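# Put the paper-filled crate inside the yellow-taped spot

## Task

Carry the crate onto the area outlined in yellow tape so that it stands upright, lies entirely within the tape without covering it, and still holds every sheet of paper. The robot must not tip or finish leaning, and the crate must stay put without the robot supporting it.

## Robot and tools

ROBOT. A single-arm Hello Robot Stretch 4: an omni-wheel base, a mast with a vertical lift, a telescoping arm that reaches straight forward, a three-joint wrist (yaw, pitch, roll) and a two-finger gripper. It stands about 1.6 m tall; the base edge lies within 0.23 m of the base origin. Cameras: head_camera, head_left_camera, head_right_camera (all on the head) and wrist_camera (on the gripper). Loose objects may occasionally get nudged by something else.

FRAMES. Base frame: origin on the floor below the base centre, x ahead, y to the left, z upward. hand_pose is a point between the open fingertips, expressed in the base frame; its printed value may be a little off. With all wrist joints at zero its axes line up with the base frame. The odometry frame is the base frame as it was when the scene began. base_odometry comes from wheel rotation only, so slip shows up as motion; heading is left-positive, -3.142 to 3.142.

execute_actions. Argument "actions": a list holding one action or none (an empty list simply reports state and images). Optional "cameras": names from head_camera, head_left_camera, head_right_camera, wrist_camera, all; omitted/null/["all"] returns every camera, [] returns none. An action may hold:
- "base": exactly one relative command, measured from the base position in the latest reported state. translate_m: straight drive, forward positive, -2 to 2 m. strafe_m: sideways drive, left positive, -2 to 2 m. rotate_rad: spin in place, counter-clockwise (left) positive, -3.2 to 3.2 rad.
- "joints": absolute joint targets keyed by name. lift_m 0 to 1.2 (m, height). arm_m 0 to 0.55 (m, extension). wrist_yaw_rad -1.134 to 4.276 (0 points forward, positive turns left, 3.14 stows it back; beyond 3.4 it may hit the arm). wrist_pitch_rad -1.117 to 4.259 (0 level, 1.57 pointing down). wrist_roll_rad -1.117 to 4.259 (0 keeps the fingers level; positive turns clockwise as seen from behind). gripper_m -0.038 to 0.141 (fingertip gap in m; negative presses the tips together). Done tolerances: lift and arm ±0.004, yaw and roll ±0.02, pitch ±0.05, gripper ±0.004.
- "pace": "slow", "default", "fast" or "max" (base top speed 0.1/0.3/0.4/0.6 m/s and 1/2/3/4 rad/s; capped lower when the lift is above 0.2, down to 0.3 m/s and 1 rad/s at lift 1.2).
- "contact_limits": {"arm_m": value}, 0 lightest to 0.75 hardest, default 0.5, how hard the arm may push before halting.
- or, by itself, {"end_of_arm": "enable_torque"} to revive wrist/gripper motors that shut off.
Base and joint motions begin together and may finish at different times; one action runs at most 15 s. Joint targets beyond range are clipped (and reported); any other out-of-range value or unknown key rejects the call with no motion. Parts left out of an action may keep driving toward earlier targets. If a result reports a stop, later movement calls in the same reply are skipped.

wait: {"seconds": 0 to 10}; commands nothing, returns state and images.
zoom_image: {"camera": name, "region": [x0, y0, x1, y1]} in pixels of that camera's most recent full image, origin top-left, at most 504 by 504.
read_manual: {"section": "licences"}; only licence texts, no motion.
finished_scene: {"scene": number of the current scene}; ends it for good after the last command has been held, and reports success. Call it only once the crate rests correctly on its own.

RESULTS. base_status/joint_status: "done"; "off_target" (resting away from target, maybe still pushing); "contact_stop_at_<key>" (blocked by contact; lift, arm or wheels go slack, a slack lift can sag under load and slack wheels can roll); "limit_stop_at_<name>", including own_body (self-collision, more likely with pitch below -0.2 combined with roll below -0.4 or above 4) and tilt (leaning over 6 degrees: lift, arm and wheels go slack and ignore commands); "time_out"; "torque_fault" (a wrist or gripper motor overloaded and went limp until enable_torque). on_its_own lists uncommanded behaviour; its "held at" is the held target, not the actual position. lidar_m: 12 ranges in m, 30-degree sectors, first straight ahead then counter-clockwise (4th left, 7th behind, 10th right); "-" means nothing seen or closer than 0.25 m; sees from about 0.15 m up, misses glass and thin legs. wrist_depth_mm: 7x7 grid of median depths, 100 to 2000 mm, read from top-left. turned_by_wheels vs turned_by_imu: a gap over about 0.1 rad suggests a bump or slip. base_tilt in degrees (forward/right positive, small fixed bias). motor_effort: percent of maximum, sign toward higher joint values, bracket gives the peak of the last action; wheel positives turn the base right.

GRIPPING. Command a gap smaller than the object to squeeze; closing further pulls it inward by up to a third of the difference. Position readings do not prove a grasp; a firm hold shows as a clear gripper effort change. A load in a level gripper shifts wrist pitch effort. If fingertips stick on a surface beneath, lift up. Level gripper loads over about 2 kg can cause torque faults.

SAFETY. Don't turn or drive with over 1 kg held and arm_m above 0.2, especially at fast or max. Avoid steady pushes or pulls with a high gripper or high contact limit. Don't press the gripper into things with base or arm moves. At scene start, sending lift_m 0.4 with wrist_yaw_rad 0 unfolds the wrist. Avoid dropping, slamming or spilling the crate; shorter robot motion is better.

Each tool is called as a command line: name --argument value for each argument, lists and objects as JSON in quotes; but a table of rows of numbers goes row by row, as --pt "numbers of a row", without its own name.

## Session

execute_actions --actions '[]'

Scene clock: 0.00 s.
base_odometry: x=+0.000 y=+0.000 heading=+0.000 (m, m, rad; odometry frame)
turned_by_wheels: +0.000 (rad since the last result)
turned_by_imu: +0.000 (rad since the last result)
base_tilt: forward=-0.8 right=+0.0 (deg)
lidar_m: 0.92 0.80 0.80 0.95 1.64 2.30 2.69 2.94 2.20 2.10 1.82 1.55
base_status: not commanded
joint_positions: lift_m=+0.200 arm_m=+0.002 wrist_yaw_rad=+3.174 wrist_pitch_rad=+0.018 wrist_roll_rad=+0.010 gripper_m=+0.057
joint_status: not commanded
motor_effort: lift_m=+18 arm_m=+0 wrist_yaw_rad=+0 wrist_pitch_rad=-4 wrist_roll_rad=-2 gripper_m=-5 wheel_0=+0 wheel_1=+0 wheel_2=+0 (%)
hand_pose: x=-0.1177 y=+0.0782 z=+0.3734 quat_wxyz=(-0.016, -0.009, +0.005, +1.000) (m; base frame)
wrist_depth_mm: - 135 - - - - 1983 / - 117 140 - - - 1983 / - 116 142 - - - 1983 / - 131 179 - - - 1921 / 132 - - - - - 1921 / 1576 1661 217 1808 1618 1863 1808 / 1042 1008 991 1042 189 1182 1160
pictures: head_camera, head_left_camera, head_right_camera, wrist_camera
camera_calibration (this result's frames):
wrist_camera: T_world_to_cam=[[0.00627902, 0.999639, 0.026122, -0.0976888], [-0.0194809, 0.0262398, -0.999466, 0.434165], [-0.999791, 0.00576679, 0.0196386, 0.099603], [0, 0, 0, 1]] pos_world=[0.108653, 0.0856868, 0.434528]
Images, in order (width x height): head_camera 420x560, head_left_camera 420x672, head_right_camera 420x672, wrist_camera 616x392.

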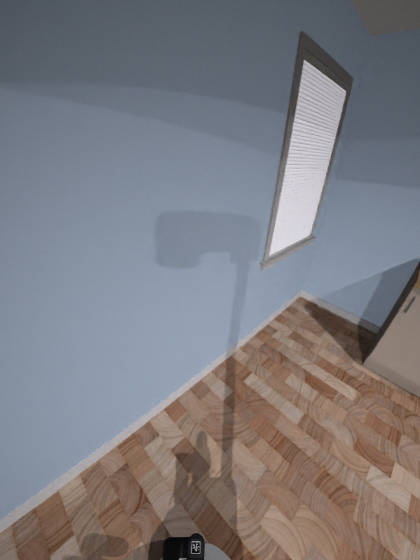

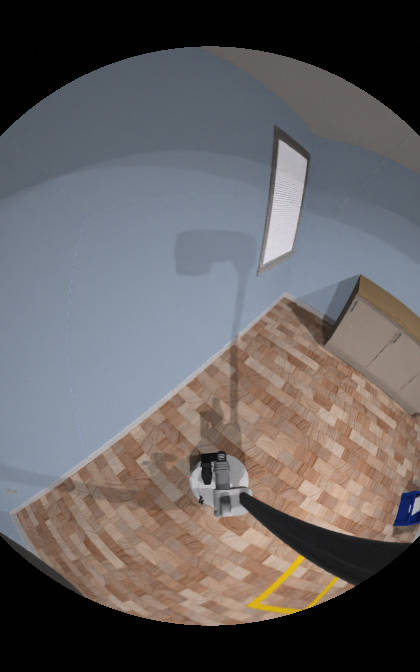

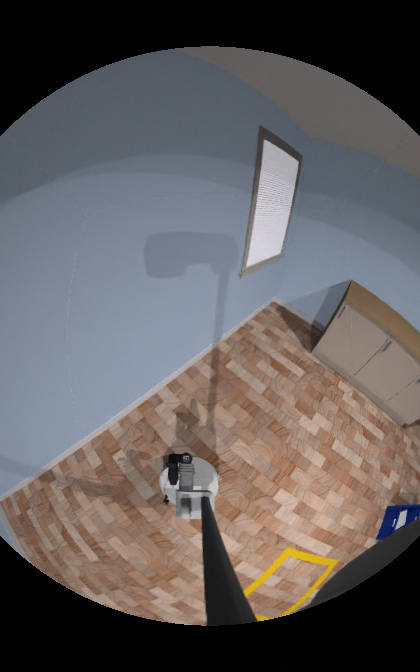

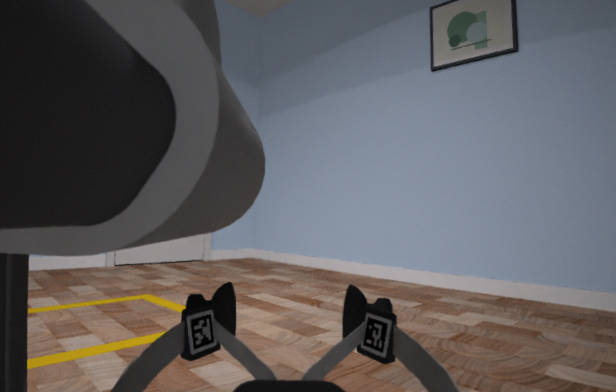

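execute_actions --actions '[{"base":{"rotate_rad":-2.356},"joints":{"lift_m":0.4,"wrist_yaw_rad":0},"pace":"fast"}]'

Scene clock: 3.83 s.
base_odometry: x=+0.000 y=+0.000 heading=-2.356 (m, m, rad; odometry frame)
turned_by_wheels: -2.356 (rad since the last result)
turned_by_imu: -2.324 (rad since the last result)
base_tilt: forward=-0.7 right=+0.1 (deg)
lidar_m: 2.17 2.18 1.88 1.81 1.13 0.83 0.80 0.83 1.16 2.30 2.36 3.05
base_status: done
joint_positions: lift_m=+0.400 arm_m=+0.002 wrist_yaw_rad=+0.000 wrist_pitch_rad=+0.018 wrist_roll_rad=+0.010 gripper_m=+0.057
joint_status: all done
motor_effort: lift_m=+20(22) arm_m=+0(0) wrist_yaw_rad=+0(6) wrist_pitch_rad=-4(4) wrist_roll_rad=-2(1) gripper_m=-2(4) wheel_0=+0(7) wheel_1=+0(11) wheel_2=+0(9) (%)
hand_pose: x=+0.4619 y=-0.0873 z=+0.5728 quat_wxyz=(+1.000, +0.005, +0.009, +0.000) (m; base frame)
wrist_depth_mm: - - - - - - - / - - - - - - - / - - - - - - - / - - - - - - - / - - - - - - - / - 1863 217 - - - - / 1537 1397 1464 1464 189 1708 1708
pictures: head_camera, head_left_camera, head_right_camera, wrist_camera
camera_calibration (this result's frames):
wrist_camera: T_world_to_cam=[[-0.0378695, -0.998941, 0.0261253, -0.0952451], [0.018604, -0.0268443, -0.999466, 0.626888], [0.999109, -0.0373633, 0.0196009, -0.250885], [0, 0, 0, 1]] pos_world=[0.235392, -0.0876898, 0.633959]
Images, in order (width x height): head_camera 420x560, head_left_camera 420x672, head_right_camera 420x672, wrist_camera 616x392.

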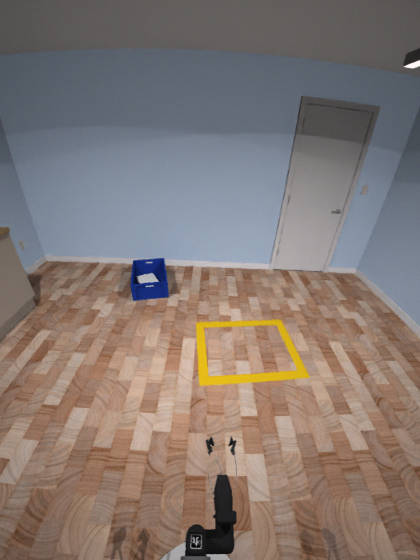

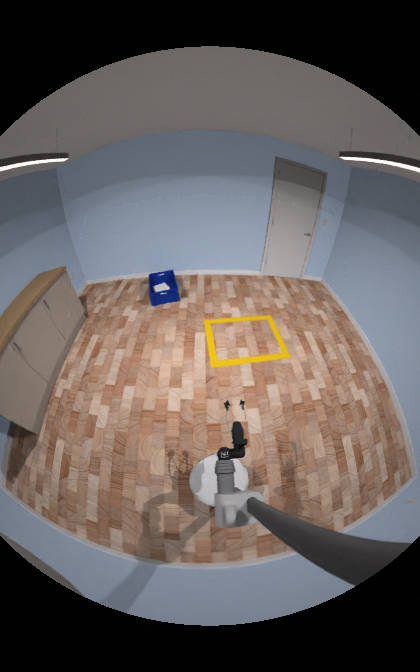

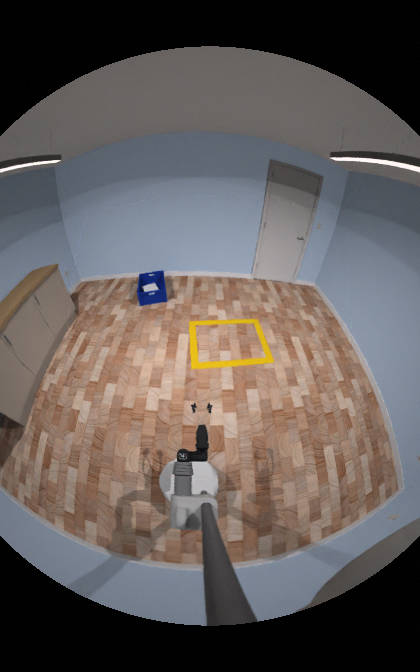

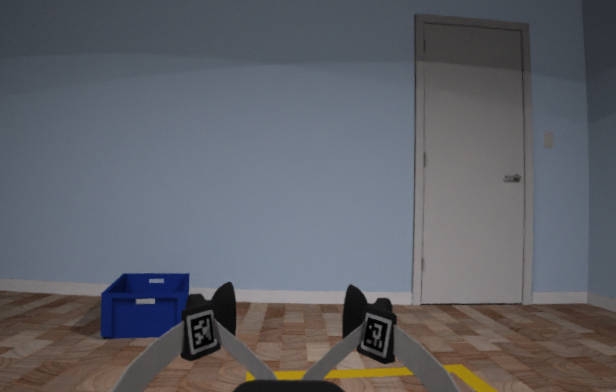

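execute_actions --actions '[{"base":{"strafe_m":0.72},"joints":{"wrist_pitch_rad":0.1,"wrist_roll_rad":1.57,"arm_m":0.15,"lift_m":0.1,"gripper_m":0.03},"pace":"fast"}]' --cameras '[]'

execute_actions --actions '[{"base":{"translate_m":1.3},"joints":{"lift_m":0.062},"pace":"fast"}]' --cameras '["head_camera","wrist_camera"]'

Scene clock: 7.83 s.
base_odometry: x=+0.509 y=-0.509 heading=-2.356 (m, m, rad; odometry frame)
turned_by_wheels: +0.000 (rad since the last result)
turned_by_imu: +0.000 (rad since the last result)
base_tilt: forward=-0.8 right=+0.0 (deg)
lidar_m: 2.05 1.57 1.12 1.09 1.10 0.83 0.80 0.83 1.15 3.02 3.14 3.06
base_status: done
joint_positions: lift_m=+0.100 arm_m=+0.149 wrist_yaw_rad=+0.000 wrist_pitch_rad=+0.102 wrist_roll_rad=+1.570 gripper_m=+0.030
joint_status: all done
motor_effort: lift_m=+17(19) arm_m=+8(9) wrist_yaw_rad=-1(0) wrist_pitch_rad=-3(5) wrist_roll_rad=+0(4) gripper_m=-4(4) wheel_0=+0(11) wheel_1=+1(12) wheel_2=+0(2) (%)
hand_pose: x=+0.6065 y=-0.0874 z=+0.2490 quat_wxyz=(+0.707, +0.706, +0.036, -0.036) (m; base frame)
wrist_depth_mm: - - - - 788 473 351 / - - - - 778 469 349 / - - - - 778 466 351 / - - - 1808 768 459 345 / - - - 1661 750 452 345 / - - 213 1921 668 445 340 / - - 187 1098 183 439 340
pictures: none
No camera images: the call's "cameras" was empty. Leave "cameras" out to get every camera's image.

Scene clock: 12.43 s.
base_odometry: x=-0.410 y=-1.429 heading=-2.356 (m, m, rad; odometry frame)
turned_by_wheels: +0.000 (rad since the last result)
turned_by_imu: -0.002 (rad since the last result)
base_tilt: forward=-0.8 right=+0.1 (deg)
lidar_m: 0.76 1.72 1.11 1.06 1.12 1.56 2.10 2.20 3.00 3.03 2.30 0.86
base_status: done
joint_positions: lift_m=+0.062 arm_m=+0.149 wrist_yaw_rad=+0.000 wrist_pitch_rad=+0.102 wrist_roll_rad=+1.570 gripper_m=+0.030
joint_status: all done
motor_effort: lift_m=+17(18) arm_m=+8(8) wrist_yaw_rad=+0(1) wrist_pitch_rad=-4(3) wrist_roll_rad=+0(1) gripper_m=-5(5) wheel_0=-1(6) wheel_1=+1(8) wheel_2=-1(13) (%)
hand_pose: x=+0.6065 y=-0.0874 z=+0.2110 quat_wxyz=(+0.707, +0.706, +0.036, -0.036) (m; base frame)
wrist_depth_mm: 1182 1229 1281 1308 691 404 309 / 1205 1205 1281 1078 569 404 310 / 1182 1229 1281 473 492 399 301 / 1205 1205 1255 459 477 397 298 / 1182 1229 1229 442 455 394 296 / 1160 1205 213 404 439 384 297 / 1182 1205 186 384 184 382 296
pictures: head_camera, wrist_camera
camera_calibration (this result's frames):
wrist_camera: T_world_to_cam=[[-0.140242, -0.0368878, -0.98943, 0.280032], [0.0328203, 0.998583, -0.041881, 0.141536], [0.989573, -0.0383468, -0.138832, -0.349138], [0, 0, 0, 1]] pos_world=[0.380124, -0.144394, 0.234528]
Images, in order (width x height): head_camera 420x560, wrist_camera 616x392.

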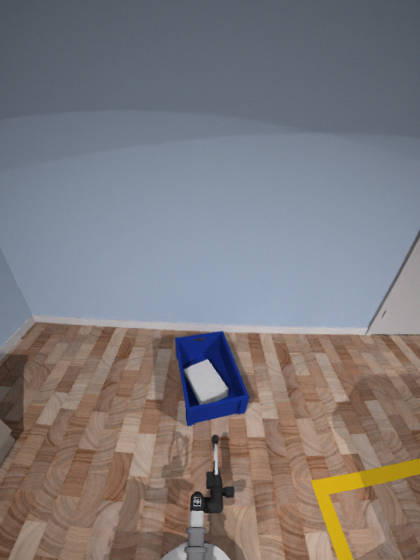

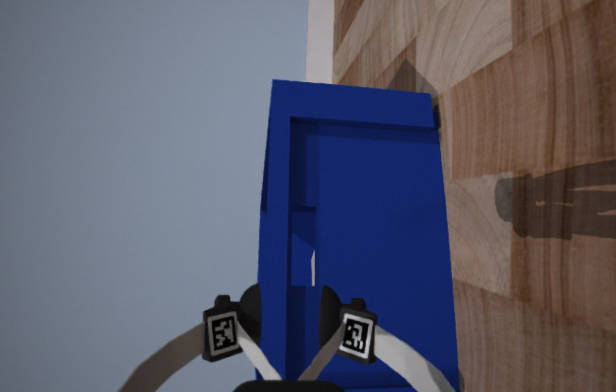

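execute_actions --actions '[{"base":{"strafe_m":-0.015},"joints":{"arm_m":0.33}}]' --cameras '[]'

execute_actions --actions '[{"joints":{"arm_m":0.39},"pace":"slow","contact_limits":{"arm_m":0.2}}]' --cameras '["wrist_camera"]'

Scene clock: 14.53 s.
base_odometry: x=-0.420 y=-1.418 heading=-2.356 (m, m, rad; odometry frame)
turned_by_wheels: +0.000 (rad since the last result)
turned_by_imu: +0.000 (rad since the last result)
base_tilt: forward=-0.8 right=+0.0 (deg)
lidar_m: 0.76 1.71 1.14 1.07 1.14 1.59 2.10 2.19 3.01 3.02 2.31 0.86
base_status: done
joint_positions: lift_m=+0.062 arm_m=+0.329 wrist_yaw_rad=+0.000 wrist_pitch_rad=+0.102 wrist_roll_rad=+1.570 gripper_m=+0.030
joint_status: all done
motor_effort: lift_m=+17(17) arm_m=+8(8) wrist_yaw_rad=+0(1) wrist_pitch_rad=-4(3) wrist_roll_rad=+0(1) gripper_m=-1(5) wheel_0=-1(8) wheel_1=+2(5) wheel_2=-1(1) (%)
hand_pose: x=+0.7864 y=-0.0874 z=+0.2110 quat_wxyz=(+0.707, +0.706, +0.036, -0.036) (m; base frame)
wrist_depth_mm: 1025 1060 1098 1118 421 379 309 / 1025 1042 1078 291 301 310 309 / 1008 1042 1078 289 300 314 301 / 1008 1060 1098 277 287 298 296 / 1025 1042 1060 539 274 285 287 / 1008 1025 213 238 264 273 279 / 991 1008 186 229 183 262 268
pictures: none
No camera images: the call's "cameras" was empty. Leave "cameras" out to get every camera's image.

Scene clock: 16.37 s.
base_odometry: x=-0.420 y=-1.418 heading=-2.356 (m, m, rad; odometry frame)
turned_by_wheels: +0.000 (rad since the last result)
turned_by_imu: -0.001 (rad since the last result)
base_tilt: forward=-0.8 right=+0.1 (deg)
lidar_m: 0.77 1.68 1.11 1.08 1.14 1.58 2.10 2.20 3.02 3.00 2.31 0.86
base_status: not commanded
joint_positions: lift_m=+0.062 arm_m=+0.388 wrist_yaw_rad=-0.001 wrist_pitch_rad=+0.104 wrist_roll_rad=+1.570 gripper_m=+0.030
joint_status: all done
motor_effort: lift_m=+17(17) arm_m=+9(6) wrist_yaw_rad=+1(1) wrist_pitch_rad=-11(11) wrist_roll_rad=+0(0) gripper_m=-6(7) wheel_0=+0(0) wheel_1=+2(2) wheel_2=-1(1) (%)
contact_limits: arm_m 0.2
hand_pose: x=+0.8462 y=-0.0876 z=+0.2103 quat_wxyz=(+0.707, +0.706, +0.037, -0.037) (m; base frame)
wrist_depth_mm: 960 1008 1025 230 236 248 257 / 976 1008 1025 221 244 251 260 / 960 991 1025 211 235 244 252 / 960 960 1025 201 224 232 239 / 960 976 1008 194 217 223 229 / 946 976 213 185 207 213 219 / 946 960 186 176 179 206 210
pictures: wrist_camera
camera_calibration (this result's frames):
wrist_camera: T_world_to_cam=[[-0.142658, -0.0367184, -0.989091, 0.314943], [0.0333845, 0.998565, -0.0418852, 0.13335], [0.989209, -0.0389955, -0.141228, -0.585691], [0, 0, 0, 1]] pos_world=[0.619848, -0.144434, 0.234377]
Images, in order (width x height): wrist_camera 616x392.

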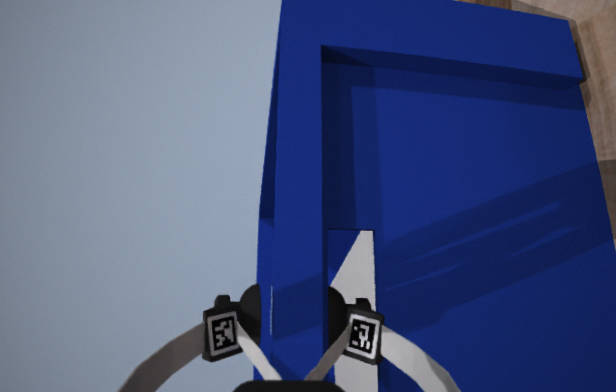

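execute_actions --actions '[{"joints":{"gripper_m":-0.038,"arm_m":0.4,"lift_m":0.059}}]' --cameras '[]'

execute_actions --actions '[{"joints":{"arm_m":0.19}}]' --cameras '["wrist_camera"]'

execute_actions --actions '[{"base":{"strafe_m":-0.17}}]' --cameras '[]'

execute_actions --actions '[{"base":{"rotate_rad":0.335},"pace":"slow"}]' --cameras '["head_camera"]'

execute_actions --actions '[{"base":{"translate_m":-0.25}}]' --cameras '[]'

execute_actions --actions '[{"base":{"strafe_m":-0.25}}]' --cameras '[]'

execute_actions --actions '[{"base":{"rotate_rad":0.335},"pace":"slow"}]' --cameras '[]'

execute_actions --actions '[{"base":{"translate_m":-0.25}}]' --cameras '["head_camera","wrist_camera"]'

Scene clock: 18.93 s.
base_odometry: x=-0.420 y=-1.418 heading=-2.356 (m, m, rad; odometry frame)
turned_by_wheels: +0.000 (rad since the last result)
turned_by_imu: -0.001 (rad since the last result)
base_tilt: forward=-0.7 right=+0.0 (deg)
lidar_m: 0.76 1.72 1.14 1.07 1.15 1.58 2.09 2.20 3.01 3.02 2.30 0.87
base_status: not commanded
joint_positions: lift_m=+0.059 arm_m=+0.399 wrist_yaw_rad=+0.003 wrist_pitch_rad=+0.106 wrist_roll_rad=+1.570 gripper_m=-0.037
joint_status: all done
motor_effort: lift_m=+18(18) arm_m=+5(11) wrist_yaw_rad=-7(13) wrist_pitch_rad=-15(16) wrist_roll_rad=+0(0) gripper_m=-22(20) wheel_0=+0(0) wheel_1=+1(2) wheel_2=+1(3) (%)
hand_pose: x=+0.8572 y=-0.0866 z=+0.2069 quat_wxyz=(+0.707, +0.706, +0.038, -0.036) (m; base frame)
wrist_depth_mm: 960 991 1008 217 224 233 241 / 946 976 1025 222 232 241 245 / 960 960 1025 212 222 232 237 / 946 960 1025 190 212 220 227 / 946 976 1008 181 206 210 216 / 946 960 991 174 196 201 207 / 931 960 172 166 167 194 199
pictures: none
No camera images: the call's "cameras" was empty. Leave "cameras" out to get every camera's image.

Scene clock: 20.67 s.
base_odometry: x=-0.421 y=-1.418 heading=-2.355 (m, m, rad; odometry frame)
turned_by_wheels: +0.001 (rad since the last result)
turned_by_imu: +0.000 (rad since the last result)
base_tilt: forward=-0.7 right=+0.1 (deg)
lidar_m: 0.57 1.70 1.11 1.07 1.14 1.58 2.08 2.21 3.02 3.01 2.33 0.63
base_status: not commanded
joint_positions: lift_m=+0.059 arm_m=+0.192 wrist_yaw_rad=+0.008 wrist_pitch_rad=+0.107 wrist_roll_rad=+1.570 gripper_m=-0.037
joint_status: all done
on_its_own: wrist_yaw_rad is at rest, and its effort (-24) is outside its rest range (-13 to +13)
motor_effort: lift_m=+18(18) arm_m=-13(16) wrist_yaw_rad=-24(37) wrist_pitch_rad=-18(19) wrist_roll_rad=+0(0) gripper_m=-21(26) wheel_0=+0(2) wheel_1=+0(1) wheel_2=+9(10) (%)
hand_pose: x=+0.6508 y=-0.0850 z=+0.2063 quat_wxyz=(+0.707, +0.706, +0.041, -0.035) (m; base frame)
wrist_depth_mm: 1160 1182 1229 200 212 216 220 / 1138 1160 1205 193 218 227 234 / 1138 1160 1229 204 212 220 227 / 1138 1160 1205 183 206 213 220 / 1138 1160 1205 178 203 208 213 / 1138 1160 1182 173 196 202 208 / 1118 1138 172 167 170 198 203
pictures: wrist_camera
camera_calibration (this result's frames):
wrist_camera: T_world_to_cam=[[-0.14511, -0.0377401, -0.988696, 0.284669], [0.024269, 0.998836, -0.0416892, 0.143029], [0.989118, -0.0300442, -0.144025, -0.391485], [0, 0, 0, 1]] pos_world=[0.425062, -0.143881, 0.23103]
Images, in order (width x height): wrist_camera 616x392.

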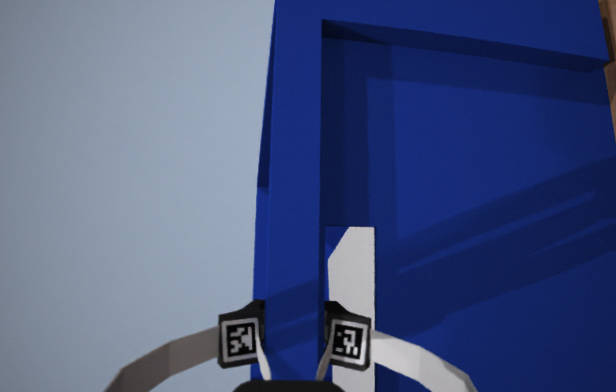

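Scene clock: 22.50 s.
base_odometry: x=-0.541 y=-1.298 heading=-2.353 (m, m, rad; odometry frame)
turned_by_wheels: +0.002 (rad since the last result)
turned_by_imu: +0.004 (rad since the last result)
base_tilt: forward=-0.9 right=+0.1 (deg)
lidar_m: 0.51 0.64 1.30 1.25 1.31 2.18 2.10 2.21 2.93 2.84 2.27 0.68
base_status: done
joint_positions: lift_m=+0.059 arm_m=+0.192 wrist_yaw_rad=+0.020 wrist_pitch_rad=+0.106 wrist_roll_rad=+1.570 gripper_m=-0.037
joint_status: not commanded
on_its_own: wrist_yaw_rad is at rest, and its effort (-58) is outside its rest range (-13 to +13)
motor_effort: lift_m=+19(19) arm_m=-10(13) wrist_yaw_rad=-58(64) wrist_pitch_rad=-14(19) wrist_roll_rad=+0(0) gripper_m=-18(22) wheel_0=+10(19) wheel_1=+4(3) wheel_2=+10(11) (%)
hand_pose: x=+0.6513 y=-0.0816 z=+0.2067 quat_wxyz=(+0.707, +0.705, +0.045, -0.030) (m; base frame)
wrist_depth_mm: 1138 1160 1205 1205 569 392 300 / 1118 1160 1205 233 239 252 265 / 1138 1182 1205 226 243 252 259 / 1138 1160 1205 202 226 235 243 / 1118 1182 1182 188 211 218 224 / 1138 1160 1182 177 199 204 209 / 1138 1160 172 165 170 193 197
pictures: none
No camera images: the call's "cameras" was empty. Leave "cameras" out to get every camera's image.

Scene clock: 23.93 s.
base_odometry: x=-0.541 y=-1.298 heading=-2.020 (m, m, rad; odometry frame)
turned_by_wheels: +0.333 (rad since the last result)
turned_by_imu: +0.326 (rad since the last result)
base_tilt: forward=-0.8 right=+0.0 (deg)
lidar_m: 0.57 2.01 1.25 1.26 1.59 2.10 2.12 2.60 2.84 2.85 1.82 0.56
base_status: done
joint_positions: lift_m=+0.059 arm_m=+0.191 wrist_yaw_rad=-0.012 wrist_pitch_rad=+0.107 wrist_roll_rad=+1.568 gripper_m=-0.037
joint_status: not commanded
on_its_own: wrist_yaw_rad is at rest, and its effort (+36) is outside its rest range (-13 to +13)
motor_effort: lift_m=+19(19) arm_m=-4(10) wrist_yaw_rad=+36(77) wrist_pitch_rad=-19(19) wrist_roll_rad=+6(10) gripper_m=-19(19) wheel_0=-10(18) wheel_1=-5(8) wheel_2=-5(17) (%)
hand_pose: x=+0.6474 y=-0.0909 z=+0.2063 quat_wxyz=(+0.707, +0.705, +0.034, -0.042) (m; base frame)
wrist_depth_mm: 1025 1078 1078 126 146 151 - / 1078 1098 1138 128 148 154 157 / 1118 1160 1205 130 153 156 160 / 1182 1229 1229 132 330 158 163 / 1229 1229 1281 135 324 162 166 / 1308 1308 1336 136 175 165 169 / 1336 1308 172 138 161 168 -
pictures: head_camera
Images, in order (width x height): head_camera 420x560.

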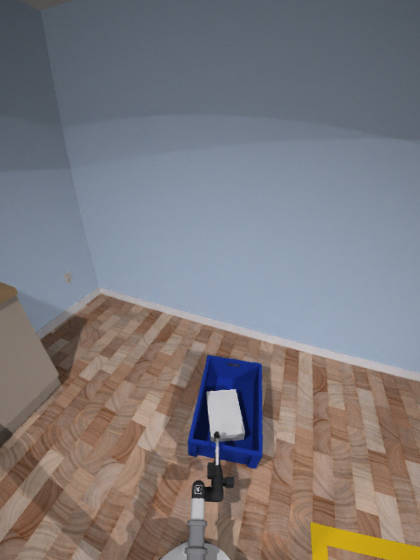

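Scene clock: 26.20 s.
base_odometry: x=-0.433 y=-1.073 heading=-2.020 (m, m, rad; odometry frame)
turned_by_wheels: +0.000 (rad since the last result)
turned_by_imu: -0.001 (rad since the last result)
base_tilt: forward=-0.8 right=+0.1 (deg)
lidar_m: 0.57 1.49 1.34 1.35 1.67 1.87 1.88 2.31 2.75 2.78 2.08 0.58
base_status: done
joint_positions: lift_m=+0.059 arm_m=+0.191 wrist_yaw_rad=+0.004 wrist_pitch_rad=+0.108 wrist_roll_rad=+1.568 gripper_m=-0.037
joint_status: not commanded
motor_effort: lift_m=+21(20) arm_m=-4(4) wrist_yaw_rad=-10(35) wrist_pitch_rad=-20(20) wrist_roll_rad=+3(7) gripper_m=-22(22) wheel_0=-4(14) wheel_1=-2(8) wheel_2=+5(11) (%)
hand_pose: x=+0.6488 y=-0.0863 z=+0.2060 quat_wxyz=(+0.707, +0.705, +0.039, -0.037) (m; base frame)
wrist_depth_mm: 1281 1281 1308 141 163 169 - / 1308 1336 1366 141 163 168 174 / 1397 1397 1397 141 165 169 174 / 1430 1464 1464 141 330 169 173 / 1464 1537 1576 141 324 168 173 / 1537 1618 1576 140 167 168 174 / 1661 1618 171 139 162 168 -
pictures: none
No camera images: the call's "cameras" was empty. Leave "cameras" out to get every camera's image.

Scene clock: 28.33 s.
base_odometry: x=-0.658 y=-0.965 heading=-2.018 (m, m, rad; odometry frame)
turned_by_wheels: +0.002 (rad since the last result)
turned_by_imu: +0.003 (rad since the last result)
base_tilt: forward=-0.9 right=+0.1 (deg)
lidar_m: 0.52 0.54 1.57 1.59 2.16 1.95 1.95 2.41 2.50 2.54 2.01 0.64
base_status: done
joint_positions: lift_m=+0.059 arm_m=+0.191 wrist_yaw_rad=+0.018 wrist_pitch_rad=+0.106 wrist_roll_rad=+1.572 gripper_m=-0.037
joint_status: not commanded
on_its_own: wrist_yaw_rad is at rest, and its effort (-52) is outside its rest range (-13 to +13)
motor_effort: lift_m=+21(21) arm_m=-4(5) wrist_yaw_rad=-52(63) wrist_pitch_rad=-15(20) wrist_roll_rad=-5(6) gripper_m=-18(19) wheel_0=+10(18) wheel_1=+5(6) wheel_2=+11(14) (%)
hand_pose: x=+0.6501 y=-0.0823 z=+0.2065 quat_wxyz=(+0.706, +0.706, +0.044, -0.031) (m; base frame)
wrist_depth_mm: 1182 1182 1229 1060 508 368 298 / 1229 1255 1281 208 213 224 231 / 1281 1308 1397 204 219 227 233 / 1336 1366 1430 186 209 217 224 / 1397 1430 1464 177 198 206 211 / 1499 1537 1499 167 189 195 201 / 1537 1576 172 159 170 186 191
pictures: none
No camera images: the call's "cameras" was empty. Leave "cameras" out to get every camera's image.

Scene clock: 29.77 s.
base_odometry: x=-0.658 y=-0.965 heading=-1.685 (m, m, rad; odometry frame)
turned_by_wheels: +0.333 (rad since the last result)
turned_by_imu: +0.326 (rad since the last result)
base_tilt: forward=-0.7 right=+0.1 (deg)
lidar_m: 0.57 1.58 1.57 1.73 1.96 1.95 2.15 2.53 2.50 2.22 1.80 0.55
base_status: done
joint_positions: lift_m=+0.059 arm_m=+0.191 wrist_yaw_rad=-0.011 wrist_pitch_rad=+0.108 wrist_roll_rad=+1.567 gripper_m=-0.037
joint_status: not commanded
on_its_own: wrist_yaw_rad is at rest, and its effort (+31) is outside its rest range (-13 to +13)
motor_effort: lift_m=+20(21) arm_m=-4(5) wrist_yaw_rad=+31(80) wrist_pitch_rad=-22(22) wrist_roll_rad=+7(9) gripper_m=-19(18) wheel_0=-11(17) wheel_1=-5(4) wheel_2=-7(17) (%)
hand_pose: x=+0.6473 y=-0.0906 z=+0.2059 quat_wxyz=(+0.707, +0.705, +0.034, -0.042) (m; base frame)
wrist_depth_mm: 1229 1255 1308 114 133 137 - / 1336 1336 1397 117 137 140 144 / 1499 1499 1499 119 141 144 148 / 1576 1618 1708 122 329 148 152 / 1756 1808 1808 126 322 153 156 / - - - 129 177 158 162 / - - 173 131 157 162 -
pictures: none
No camera images: the call's "cameras" was empty. Leave "cameras" out to get every camera's image.

Scene clock: 32.03 s.
base_odometry: x=-0.630 y=-0.717 heading=-1.685 (m, m, rad; odometry frame)
turned_by_wheels: +0.000 (rad since the last result)
turned_by_imu: +0.000 (rad since the last result)
base_tilt: forward=-0.8 right=+0.2 (deg)
lidar_m: 0.57 1.75 1.74 1.93 1.77 1.74 1.91 2.38 2.35 2.45 2.00 0.58
base_status: done
joint_positions: lift_m=+0.059 arm_m=+0.191 wrist_yaw_rad=+0.003 wrist_pitch_rad=+0.108 wrist_roll_rad=+1.568 gripper_m=-0.037
joint_status: not commanded
motor_effort: lift_m=+21(21) arm_m=-3(3) wrist_yaw_rad=-12(33) wrist_pitch_rad=-21(22) wrist_roll_rad=+5(7) gripper_m=-18(25) wheel_0=-3(16) wheel_1=-1(6) wheel_2=+4(16) (%)
hand_pose: x=+0.6486 y=-0.0864 z=+0.2059 quat_wxyz=(+0.707, +0.705, +0.040, -0.037) (m; base frame)
wrist_depth_mm: 1430 1464 1464 132 153 159 - / 1537 1576 1661 132 154 159 163 / 1708 1756 1756 133 156 160 163 / 1921 1921 1921 133 329 160 164 / - - - 134 322 161 165 / - - - 134 177 162 167 / - - 175 134 158 163 -
pictures: head_camera, wrist_camera
camera_calibration (this result's frames):
wrist_camera: T_world_to_cam=[[-0.146273, -0.0389862, -0.988476, 0.284443], [0.0290036, 0.998625, -0.0436783, 0.141817], [0.988819, -0.0350583, -0.144941, -0.389474], [0, 0, 0, 1]] pos_world=[0.422612, -0.144187, 0.230909]
Images, in order (width x height): head_camera 420x560, wrist_camera 616x392.

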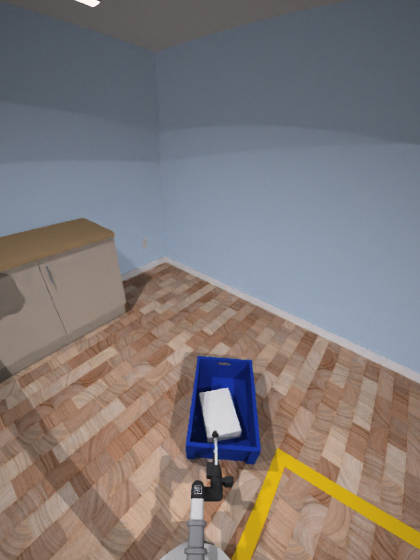

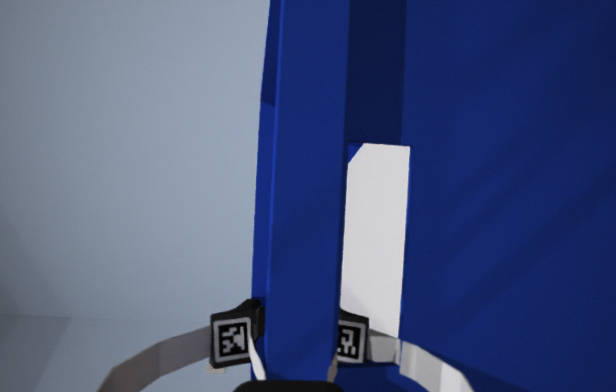

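execute_actions --actions '[{"base":{"strafe_m":-0.2}}]' --cameras '[]'

execute_actions --actions '[{"base":{"rotate_rad":0.25},"pace":"slow"}]' --cameras '[]'

execute_actions --actions '[{"base":{"translate_m":-0.2}}]' --cameras '[]'

execute_actions --actions '[{"base":{"strafe_m":-0.2}}]' --cameras '[]'

execute_actions --actions '[{"base":{"rotate_rad":0.25},"pace":"slow"}]' --cameras '[]'

execute_actions --actions '[{"base":{"translate_m":-0.2}}]' --cameras '[]'

execute_actions --actions '[{"base":{"strafe_m":-0.2}}]' --cameras '[]'

execute_actions --actions '[{"base":{"rotate_rad":0.25},"pace":"slow"}]' --cameras '[]'

execute_actions --actions '[{"base":{"translate_m":-0.15}}]' --cameras '[]'

execute_actions --actions '[{"base":{"strafe_m":-0.2}}]' --cameras '[]'

execute_actions --actions '[{"base":{"rotate_rad":0.25},"pace":"slow"}]' --cameras '[]'

execute_actions --actions '[{"base":{"translate_m":-0.2}}]' --cameras '["head_camera","wrist_camera"]'

Scene clock: 35.57 s.
base_odometry: x=-0.828 y=-0.694 heading=-1.685 (m, m, rad; odometry frame)
turned_by_wheels: +0.000 (rad since the last result)
turned_by_imu: +0.002 (rad since the last result)
base_tilt: forward=-0.8 right=+0.0 (deg)
lidar_m: 0.51 1.91 1.89 2.08 1.88 1.87 2.07 2.21 2.19 2.27 1.86 0.64
base_status: done
joint_positions: lift_m=+0.059 arm_m=+0.191 wrist_yaw_rad=+0.000 wrist_pitch_rad=+0.107 wrist_roll_rad=+1.571 gripper_m=-0.038
joint_status: not commanded
motor_effort: lift_m=+21(21) arm_m=-3(3) wrist_yaw_rad=-1(34) wrist_pitch_rad=-19(22) wrist_roll_rad=-3(4) gripper_m=-16(24) wheel_0=-1(19) wheel_1=+1(5) wheel_2=+0(7) (%)
hand_pose: x=+0.6484 y=-0.0873 z=+0.2061 quat_wxyz=(+0.706, +0.706, +0.038, -0.038) (m; base frame)
wrist_depth_mm: 1308 1336 1366 213 223 229 234 / 1397 1430 1499 211 221 233 239 / 1576 1576 1661 183 208 217 225 / 1708 1756 1756 172 196 203 209 / 1921 1921 1983 162 189 191 197 / - - - 154 178 181 186 / - - 172 145 166 172 -
pictures: none
No camera images: the call's "cameras" was empty. Leave "cameras" out to get every camera's image.

Scene clock: 36.83 s.
base_odometry: x=-0.828 y=-0.694 heading=-1.437 (m, m, rad; odometry frame)
turned_by_wheels: +0.248 (rad since the last result)
turned_by_imu: +0.243 (rad since the last result)
base_tilt: forward=-0.7 right=+0.0 (deg)
lidar_m: 0.56 1.90 1.91 2.02 1.88 1.91 2.39 2.19 2.21 2.00 1.86 0.55
base_status: done
joint_positions: lift_m=+0.059 arm_m=+0.190 wrist_yaw_rad=-0.012 wrist_pitch_rad=+0.108 wrist_roll_rad=+1.567 gripper_m=-0.037
joint_status: not commanded
on_its_own: wrist_yaw_rad is at rest, and its effort (+33) is outside its rest range (-13 to +13)
motor_effort: lift_m=+21(21) arm_m=-2(3) wrist_yaw_rad=+33(67) wrist_pitch_rad=-21(21) wrist_roll_rad=+6(8) gripper_m=-22(21) wheel_0=-9(18) wheel_1=-4(10) wheel_2=-7(19) (%)
hand_pose: x=+0.6471 y=-0.0908 z=+0.2060 quat_wxyz=(+0.707, +0.705, +0.034, -0.042) (m; base frame)
wrist_depth_mm: 1464 1499 1576 122 143 147 - / 1661 1708 1756 124 145 150 153 / 1921 1983 1983 126 148 153 155 / - - - 128 330 154 158 / - - - 130 324 157 161 / - - - 132 178 160 164 / - - 174 133 158 163 -
pictures: none
No camera images: the call's "cameras" was empty. Leave "cameras" out to get every camera's image.

Scene clock: 38.90 s.
base_odometry: x=-0.855 y=-0.496 heading=-1.437 (m, m, rad; odometry frame)
turned_by_wheels: +0.000 (rad since the last result)
turned_by_imu: +0.000 (rad since the last result)
base_tilt: forward=-0.8 right=+0.0 (deg)
lidar_m: 0.57 2.05 2.08 1.91 1.76 1.78 2.22 2.04 2.09 2.11 1.97 0.58
base_status: done
joint_positions: lift_m=+0.059 arm_m=+0.190 wrist_yaw_rad=+0.004 wrist_pitch_rad=+0.108 wrist_roll_rad=+1.568 gripper_m=-0.037
joint_status: not commanded
motor_effort: lift_m=+21(21) arm_m=-2(2) wrist_yaw_rad=-11(33) wrist_pitch_rad=-20(21) wrist_roll_rad=+4(7) gripper_m=-22(20) wheel_0=-5(12) wheel_1=-2(5) wheel_2=+5(14) (%)
hand_pose: x=+0.6485 y=-0.0863 z=+0.2060 quat_wxyz=(+0.707, +0.705, +0.040, -0.037) (m; base frame)
wrist_depth_mm: 1576 1708 1661 134 155 161 - / 1808 1863 1863 134 155 160 165 / - - - 134 158 161 165 / - - - 135 330 162 166 / - - - 135 324 162 167 / - - - 135 178 163 167 / - 1576 174 135 159 163 -
pictures: none
No camera images: the call's "cameras" was empty. Leave "cameras" out to get every camera's image.

Scene clock: 40.83 s.
base_odometry: x=-1.053 y=-0.523 heading=-1.437 (m, m, rad; odometry frame)
turned_by_wheels: +0.000 (rad since the last result)
turned_by_imu: +0.001 (rad since the last result)
base_tilt: forward=-0.8 right=+0.1 (deg)
lidar_m: 0.52 2.16 2.21 2.09 1.92 1.95 2.10 1.92 1.96 1.93 1.81 0.63
base_status: done
joint_positions: lift_m=+0.059 arm_m=+0.190 wrist_yaw_rad=+0.000 wrist_pitch_rad=+0.106 wrist_roll_rad=+1.571 gripper_m=-0.038
joint_status: not commanded
motor_effort: lift_m=+20(21) arm_m=-2(2) wrist_yaw_rad=-1(36) wrist_pitch_rad=-15(21) wrist_roll_rad=-2(5) gripper_m=-17(22) wheel_0=-1(20) wheel_1=+0(11) wheel_2=+0(7) (%)
hand_pose: x=+0.6482 y=-0.0873 z=+0.2065 quat_wxyz=(+0.706, +0.706, +0.038, -0.037) (m; base frame)
wrist_depth_mm: 1430 1499 1537 203 209 221 229 / 1618 1708 1756 195 212 215 219 / 1983 1983 1983 185 208 217 224 / - - - 177 198 206 213 / - - - 167 190 197 202 / - - - 159 184 187 192 / - - 172 153 167 180 184
pictures: none
No camera images: the call's "cameras" was empty. Leave "cameras" out to get every camera's image.

Scene clock: 42.10 s.
base_odometry: x=-1.054 y=-0.523 heading=-1.188 (m, m, rad; odometry frame)
turned_by_wheels: +0.249 (rad since the last result)
turned_by_imu: +0.244 (rad since the last result)
base_tilt: forward=-0.9 right=+0.0 (deg)
lidar_m: 0.58 2.17 2.38 1.95 1.92 2.11 1.94 1.93 2.09 1.84 1.81 0.56
base_status: done
joint_positions: lift_m=+0.059 arm_m=+0.190 wrist_yaw_rad=-0.010 wrist_pitch_rad=+0.108 wrist_roll_rad=+1.567 gripper_m=-0.037
joint_status: not commanded
on_its_own: wrist_yaw_rad is at rest, and its effort (+26) is outside its rest range (-13 to +13)
motor_effort: lift_m=+21(21) arm_m=-2(2) wrist_yaw_rad=+26(74) wrist_pitch_rad=-22(22) wrist_roll_rad=+7(9) gripper_m=-20(20) wheel_0=-9(19) wheel_1=-1(6) wheel_2=-6(16) (%)
hand_pose: x=+0.6471 y=-0.0901 z=+0.2059 quat_wxyz=(+0.707, +0.705, +0.035, -0.042) (m; base frame)
wrist_depth_mm: 1808 1863 1921 122 141 146 - / - - - 123 144 148 152 / - - - 125 147 151 155 / - - - 127 329 154 157 / - - - 129 322 156 160 / - 1756 1708 131 177 159 163 / - 1576 172 132 157 162 -
pictures: none
No camera images: the call's "cameras" was empty. Leave "cameras" out to get every camera's image.

Scene clock: 44.17 s.
base_odometry: x=-1.128 y=-0.338 heading=-1.188 (m, m, rad; odometry frame)
turned_by_wheels: +0.000 (rad since the last result)
turned_by_imu: -0.001 (rad since the last result)
base_tilt: forward=-0.8 right=+0.2 (deg)
lidar_m: 0.56 2.35 2.35 1.87 1.84 2.01 1.75 1.74 1.90 1.91 1.89 0.57
base_status: done
joint_positions: lift_m=+0.059 arm_m=+0.190 wrist_yaw_rad=+0.004 wrist_pitch_rad=+0.108 wrist_roll_rad=+1.568 gripper_m=-0.037
joint_status: not commanded
motor_effort: lift_m=+21(21) arm_m=-2(1) wrist_yaw_rad=-9(26) wrist_pitch_rad=-23(23) wrist_roll_rad=+5(7) gripper_m=-24(24) wheel_0=-4(15) wheel_1=-3(3) wheel_2=+5(12) (%)
hand_pose: x=+0.6483 y=-0.0863 z=+0.2059 quat_wxyz=(+0.707, +0.705, +0.040, -0.037) (m; base frame)
wrist_depth_mm: 1921 1921 - 133 155 160 - / - - - 134 155 161 165 / - - - 134 157 161 165 / - - - 134 329 161 166 / - - - 135 322 162 166 / - 1921 1921 134 177 162 166 / - 946 174 134 158 163 -
pictures: none
No camera images: the call's "cameras" was empty. Leave "cameras" out to get every camera's image.

Scene clock: 46.10 s.
base_odometry: x=-1.314 y=-0.413 heading=-1.188 (m, m, rad; odometry frame)
turned_by_wheels: +0.000 (rad since the last result)
turned_by_imu: +0.002 (rad since the last result)
base_tilt: forward=-0.8 right=+0.0 (deg)
lidar_m: 0.52 2.42 2.60 2.05 2.03 2.14 1.68 1.66 1.83 1.72 1.71 0.64
base_status: done
joint_positions: lift_m=+0.059 arm_m=+0.190 wrist_yaw_rad=+0.001 wrist_pitch_rad=+0.106 wrist_roll_rad=+1.571 gripper_m=-0.038
joint_status: not commanded
motor_effort: lift_m=+21(21) arm_m=-1(2) wrist_yaw_rad=-1(34) wrist_pitch_rad=-16(21) wrist_roll_rad=-3(4) gripper_m=-16(22) wheel_0=+1(19) wheel_1=+2(7) wheel_2=+0(5) (%)
hand_pose: x=+0.6481 y=-0.0872 z=+0.2065 quat_wxyz=(+0.706, +0.706, +0.038, -0.037) (m; base frame)
wrist_depth_mm: 1708 1808 1756 204 211 222 230 / - - - 195 212 215 220 / - - - 185 208 218 225 / - - - 177 199 207 213 / - - - 167 189 196 202 / - 1983 - 159 183 187 191 / - 1808 172 153 167 179 183
pictures: none
No camera images: the call's "cameras" was empty. Leave "cameras" out to get every camera's image.

Scene clock: 47.40 s.
base_odometry: x=-1.314 y=-0.413 heading=-0.939 (m, m, rad; odometry frame)
turned_by_wheels: +0.249 (rad since the last result)
turned_by_imu: +0.243 (rad since the last result)
base_tilt: forward=-0.9 right=+0.0 (deg)
lidar_m: 0.57 2.46 2.23 2.04 2.07 1.82 1.66 1.68 1.85 1.71 1.72 0.55
base_status: done
joint_positions: lift_m=+0.059 arm_m=+0.190 wrist_yaw_rad=-0.010 wrist_pitch_rad=+0.108 wrist_roll_rad=+1.567 gripper_m=-0.037
joint_status: not commanded
on_its_own: wrist_yaw_rad is at rest, and its effort (+28) is outside its rest range (-13 to +13)
motor_effort: lift_m=+21(21) arm_m=-1(1) wrist_yaw_rad=+28(73) wrist_pitch_rad=-23(22) wrist_roll_rad=+7(8) gripper_m=-20(23) wheel_0=-7(14) wheel_1=-2(7) wheel_2=-5(18) (%)
hand_pose: x=+0.6470 y=-0.0901 z=+0.2059 quat_wxyz=(+0.707, +0.705, +0.035, -0.042) (m; base frame)
wrist_depth_mm: - - - 121 142 147 - / - - - 123 144 148 152 / - - - 125 147 151 154 / - - - 126 329 153 157 / - 1921 - 129 325 156 160 / - 1921 1921 130 177 158 163 / - 1863 173 131 156 161 -
pictures: none
No camera images: the call's "cameras" was empty. Leave "cameras" out to get every camera's image.

Scene clock: 49.23 s.
base_odometry: x=-1.402 y=-0.292 heading=-0.939 (m, m, rad; odometry frame)
turned_by_wheels: +0.000 (rad since the last result)
turned_by_imu: +0.000 (rad since the last result)
base_tilt: forward=-0.8 right=+0.1 (deg)
lidar_m: 0.56 2.62 2.21 2.00 2.03 1.65 1.52 1.53 1.87 1.70 1.74 0.58
base_status: done
joint_positions: lift_m=+0.059 arm_m=+0.190 wrist_yaw_rad=+0.003 wrist_pitch_rad=+0.108 wrist_roll_rad=+1.568 gripper_m=-0.037
joint_status: not commanded
motor_effort: lift_m=+21(21) arm_m=-1(1) wrist_yaw_rad=-9(26) wrist_pitch_rad=-22(23) wrist_roll_rad=+4(8) gripper_m=-22(26) wheel_0=-3(12) wheel_1=-1(10) wheel_2=+5(16) (%)
hand_pose: x=+0.6481 y=-0.0865 z=+0.2058 quat_wxyz=(+0.707, +0.705, +0.040, -0.037) (m; base frame)
wrist_depth_mm: - - - 131 151 156 - / - - - 131 152 158 161 / - - - 131 154 158 162 / - - - 132 327 159 163 / - - - 132 322 160 164 / - - - 133 176 161 165 / - 1060 174 133 158 162 -
pictures: none
No camera images: the call's "cameras" was empty. Leave "cameras" out to get every camera's image.

Scene clock: 51.17 s.
base_odometry: x=-1.563 y=-0.411 heading=-0.939 (m, m, rad; odometry frame)
turned_by_wheels: +0.000 (rad since the last result)
turned_by_imu: +0.002 (rad since the last result)
base_tilt: forward=-0.8 right=+0.2 (deg)
lidar_m: 0.52 2.63 2.42 2.21 2.24 1.64 1.47 1.51 1.64 1.49 1.53 0.63
base_status: done
joint_positions: lift_m=+0.059 arm_m=+0.190 wrist_yaw_rad=+0.001 wrist_pitch_rad=+0.107 wrist_roll_rad=+1.571 gripper_m=-0.038
joint_status: not commanded
motor_effort: lift_m=+21(21) arm_m=-1(1) wrist_yaw_rad=-2(34) wrist_pitch_rad=-17(22) wrist_roll_rad=-2(4) gripper_m=-20(21) wheel_0=+0(20) wheel_1=+1(8) wheel_2=+1(7) (%)
hand_pose: x=+0.6479 y=-0.0873 z=+0.2063 quat_wxyz=(+0.706, +0.706, +0.038, -0.037) (m; base frame)
wrist_depth_mm: - - - 200 206 216 226 / - - - 191 213 220 221 / - - - 181 206 214 220 / - - - 173 196 203 210 / - - - 164 187 193 199 / - - - 157 181 184 189 / - 1983 172 150 167 177 181
pictures: none
No camera images: the call's "cameras" was empty. Leave "cameras" out to get every camera's image.

Scene clock: 52.47 s.
base_odometry: x=-1.564 y=-0.411 heading=-0.690 (m, m, rad; odometry frame)
turned_by_wheels: +0.249 (rad since the last result)
turned_by_imu: +0.243 (rad since the last result)
base_tilt: forward=-0.8 right=+0.1 (deg)
lidar_m: 0.56 2.84 2.25 2.20 1.93 1.50 1.49 1.61 1.55 1.50 1.66 0.58
base_status: done
joint_positions: lift_m=+0.059 arm_m=+0.190 wrist_yaw_rad=-0.009 wrist_pitch_rad=+0.108 wrist_roll_rad=+1.567 gripper_m=-0.037
joint_status: not commanded
on_its_own: wrist_yaw_rad is at rest, and its effort (+27) is outside its rest range (-13 to +13)
motor_effort: lift_m=+21(21) arm_m=+0(1) wrist_yaw_rad=+27(71) wrist_pitch_rad=-21(22) wrist_roll_rad=+7(10) gripper_m=-22(21) wheel_0=-7(15) wheel_1=-4(6) wheel_2=-5(16) (%)
hand_pose: x=+0.6468 y=-0.0901 z=+0.2059 quat_wxyz=(+0.707, +0.705, +0.035, -0.042) (m; base frame)
wrist_depth_mm: - - - 119 139 143 - / - - - 121 141 146 149 / - - - 123 145 149 152 / - - - 125 327 151 155 / - - - 128 322 155 158 / - - - 129 177 158 162 / - - 173 131 157 162 -
pictures: none
No camera images: the call's "cameras" was empty. Leave "cameras" out to get every camera's image.

Scene clock: 54.53 s.
base_odometry: x=-1.718 y=-0.283 heading=-0.690 (m, m, rad; odometry frame)
turned_by_wheels: +0.000 (rad since the last result)
turned_by_imu: +0.000 (rad since the last result)
base_tilt: forward=-0.8 right=+0.1 (deg)
lidar_m: 0.57 2.87 2.27 2.24 1.66 1.31 1.29 1.41 1.52 1.48 1.62 0.56
base_status: done
joint_positions: lift_m=+0.059 arm_m=+0.190 wrist_yaw_rad=+0.004 wrist_pitch_rad=+0.108 wrist_roll_rad=+1.568 gripper_m=-0.037
joint_status: not commanded
motor_effort: lift_m=+21(21) arm_m=+0(0) wrist_yaw_rad=-10(27) wrist_pitch_rad=-21(22) wrist_roll_rad=+3(7) gripper_m=-22(26) wheel_0=-4(13) wheel_1=-2(6) wheel_2=+5(13) (%)
hand_pose: x=+0.6480 y=-0.0864 z=+0.2059 quat_wxyz=(+0.707, +0.705, +0.040, -0.037) (m; base frame)
wrist_depth_mm: - - - 132 153 158 - / - - - 132 153 159 163 / - - - 132 156 159 164 / - - - 133 329 160 164 / - - - 133 322 160 165 / - - - 133 177 161 166 / - - 174 133 158 162 -
pictures: head_camera, wrist_camera
camera_calibration (this result's frames):
wrist_camera: T_world_to_cam=[[-0.146251, -0.038918, -0.988482, 0.284338], [0.0289667, 0.998629, -0.0436032, 0.141831], [0.988823, -0.0350101, -0.144923, -0.388838], [0, 0, 0, 1]] pos_world=[0.421968, -0.144184, 0.230896]
Images, in order (width x height): head_camera 420x560, wrist_camera 616x392.

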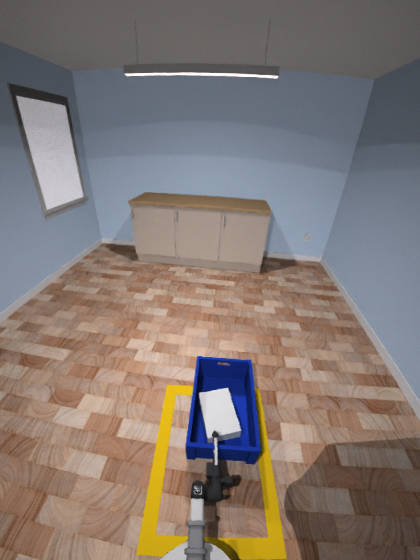

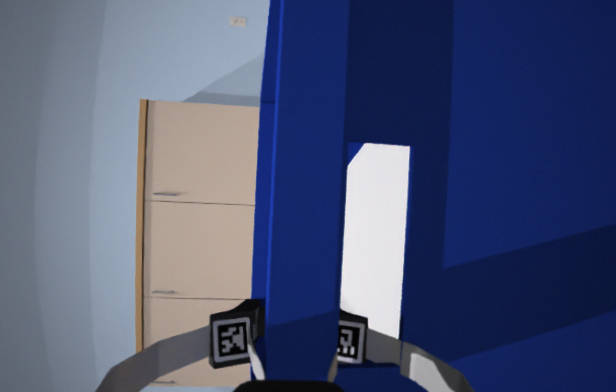

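execute_actions --actions '[{"base":{"strafe_m":0.08},"pace":"slow"}]' --cameras '[]'

execute_actions --actions '[{"base":{"translate_m":-0.27}}]' --cameras '["head_camera","wrist_camera"]'

zoom_image --camera "head_camera" --region '[140,330,310,500]'

Scene clock: 57.30 s.
base_odometry: x=-1.667 y=-0.222 heading=-0.692 (m, m, rad; odometry frame)
turned_by_wheels: -0.001 (rad since the last result)
turned_by_imu: -0.003 (rad since the last result)
base_tilt: forward=-0.8 right=+0.0 (deg)
lidar_m: 0.57 2.77 2.18 2.14 1.65 1.30 1.28 1.39 1.59 1.56 1.72 0.56
base_status: done
joint_positions: lift_m=+0.059 arm_m=+0.190 wrist_yaw_rad=-0.011 wrist_pitch_rad=+0.108 wrist_roll_rad=+1.567 gripper_m=-0.037
joint_status: not commanded
on_its_own: wrist_yaw_rad is at rest, and its effort (+33) is outside its rest range (-13 to +13)
motor_effort: lift_m=+21(21) arm_m=+0(0) wrist_yaw_rad=+33(34) wrist_pitch_rad=-21(20) wrist_roll_rad=+7(7) gripper_m=-20(22) wheel_0=-12(16) wheel_1=-3(4) wheel_2=-4(6) (%)
hand_pose: x=+0.6467 y=-0.0906 z=+0.2059 quat_wxyz=(+0.707, +0.705, +0.034, -0.042) (m; base frame)
wrist_depth_mm: - - - 118 137 141 - / - - - 120 140 144 147 / - - - 122 144 147 151 / - - - 124 329 151 154 / - - - 127 324 154 158 / - - - 129 177 158 162 / - - 173 132 156 162 -
pictures: none
No camera images: the call's "cameras" was empty. Leave "cameras" out to get every camera's image.

Scene clock: 59.67 s.
base_odometry: x=-1.874 y=-0.050 heading=-0.692 (m, m, rad; odometry frame)
turned_by_wheels: +0.000 (rad since the last result)
turned_by_imu: -0.001 (rad since the last result)
base_tilt: forward=-0.7 right=+0.1 (deg)
lidar_m: 0.56 2.80 2.22 2.19 1.28 1.03 1.01 1.09 1.53 1.54 1.66 0.58
base_status: done
joint_positions: lift_m=+0.059 arm_m=+0.190 wrist_yaw_rad=+0.004 wrist_pitch_rad=+0.108 wrist_roll_rad=+1.568 gripper_m=-0.037
joint_status: not commanded
motor_effort: lift_m=+21(21) arm_m=+0(0) wrist_yaw_rad=-12(32) wrist_pitch_rad=-21(21) wrist_roll_rad=+4(9) gripper_m=-26(22) wheel_0=-4(13) wheel_1=-3(10) wheel_2=+4(14) (%)
hand_pose: x=+0.6480 y=-0.0863 z=+0.2059 quat_wxyz=(+0.707, +0.705, +0.040, -0.037) (m; base frame)
wrist_depth_mm: - - - 135 156 162 - / - - - 135 156 162 166 / - - - 134 158 162 167 / - - - 135 329 162 167 / - - - 135 322 163 167 / - - - 135 177 163 167 / - - 174 134 158 163 -
pictures: head_camera, wrist_camera
camera_calibration (this result's frames):
wrist_camera: T_world_to_cam=[[-0.146046, -0.0388685, -0.988514, 0.284275], [0.0284924, 0.998648, -0.0434765, 0.141972], [0.988867, -0.0345147, -0.144741, -0.388899], [0, 0, 0, 1]] pos_world=[0.422042, -0.144154, 0.230892]
Images, in order (width x height): head_camera 420x560, wrist_camera 616x392.

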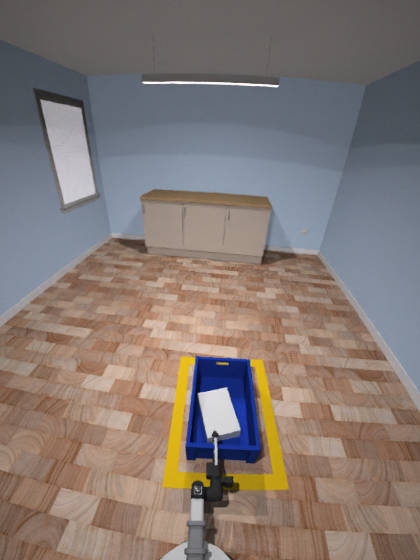

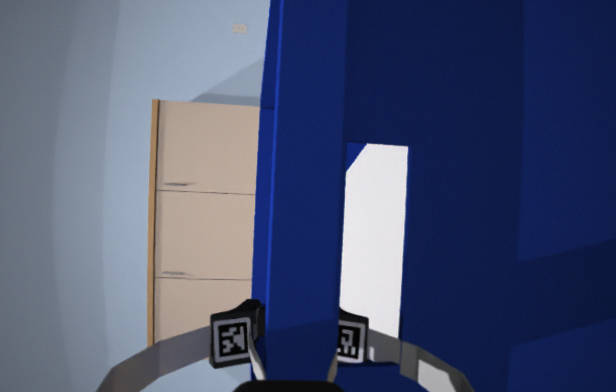

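Region (140, 330, 310, 500) of head_camera's 420x560 image, scaled by 2.965, with more detail than that image has.

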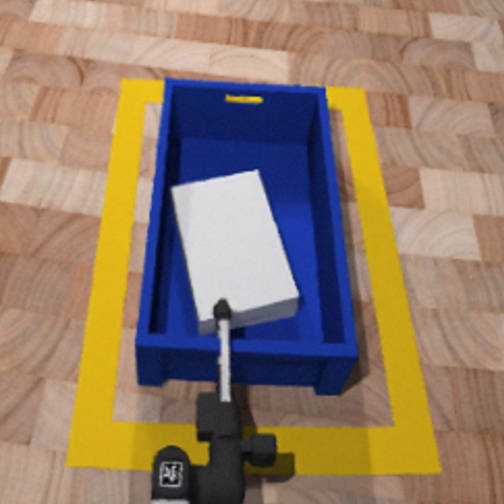

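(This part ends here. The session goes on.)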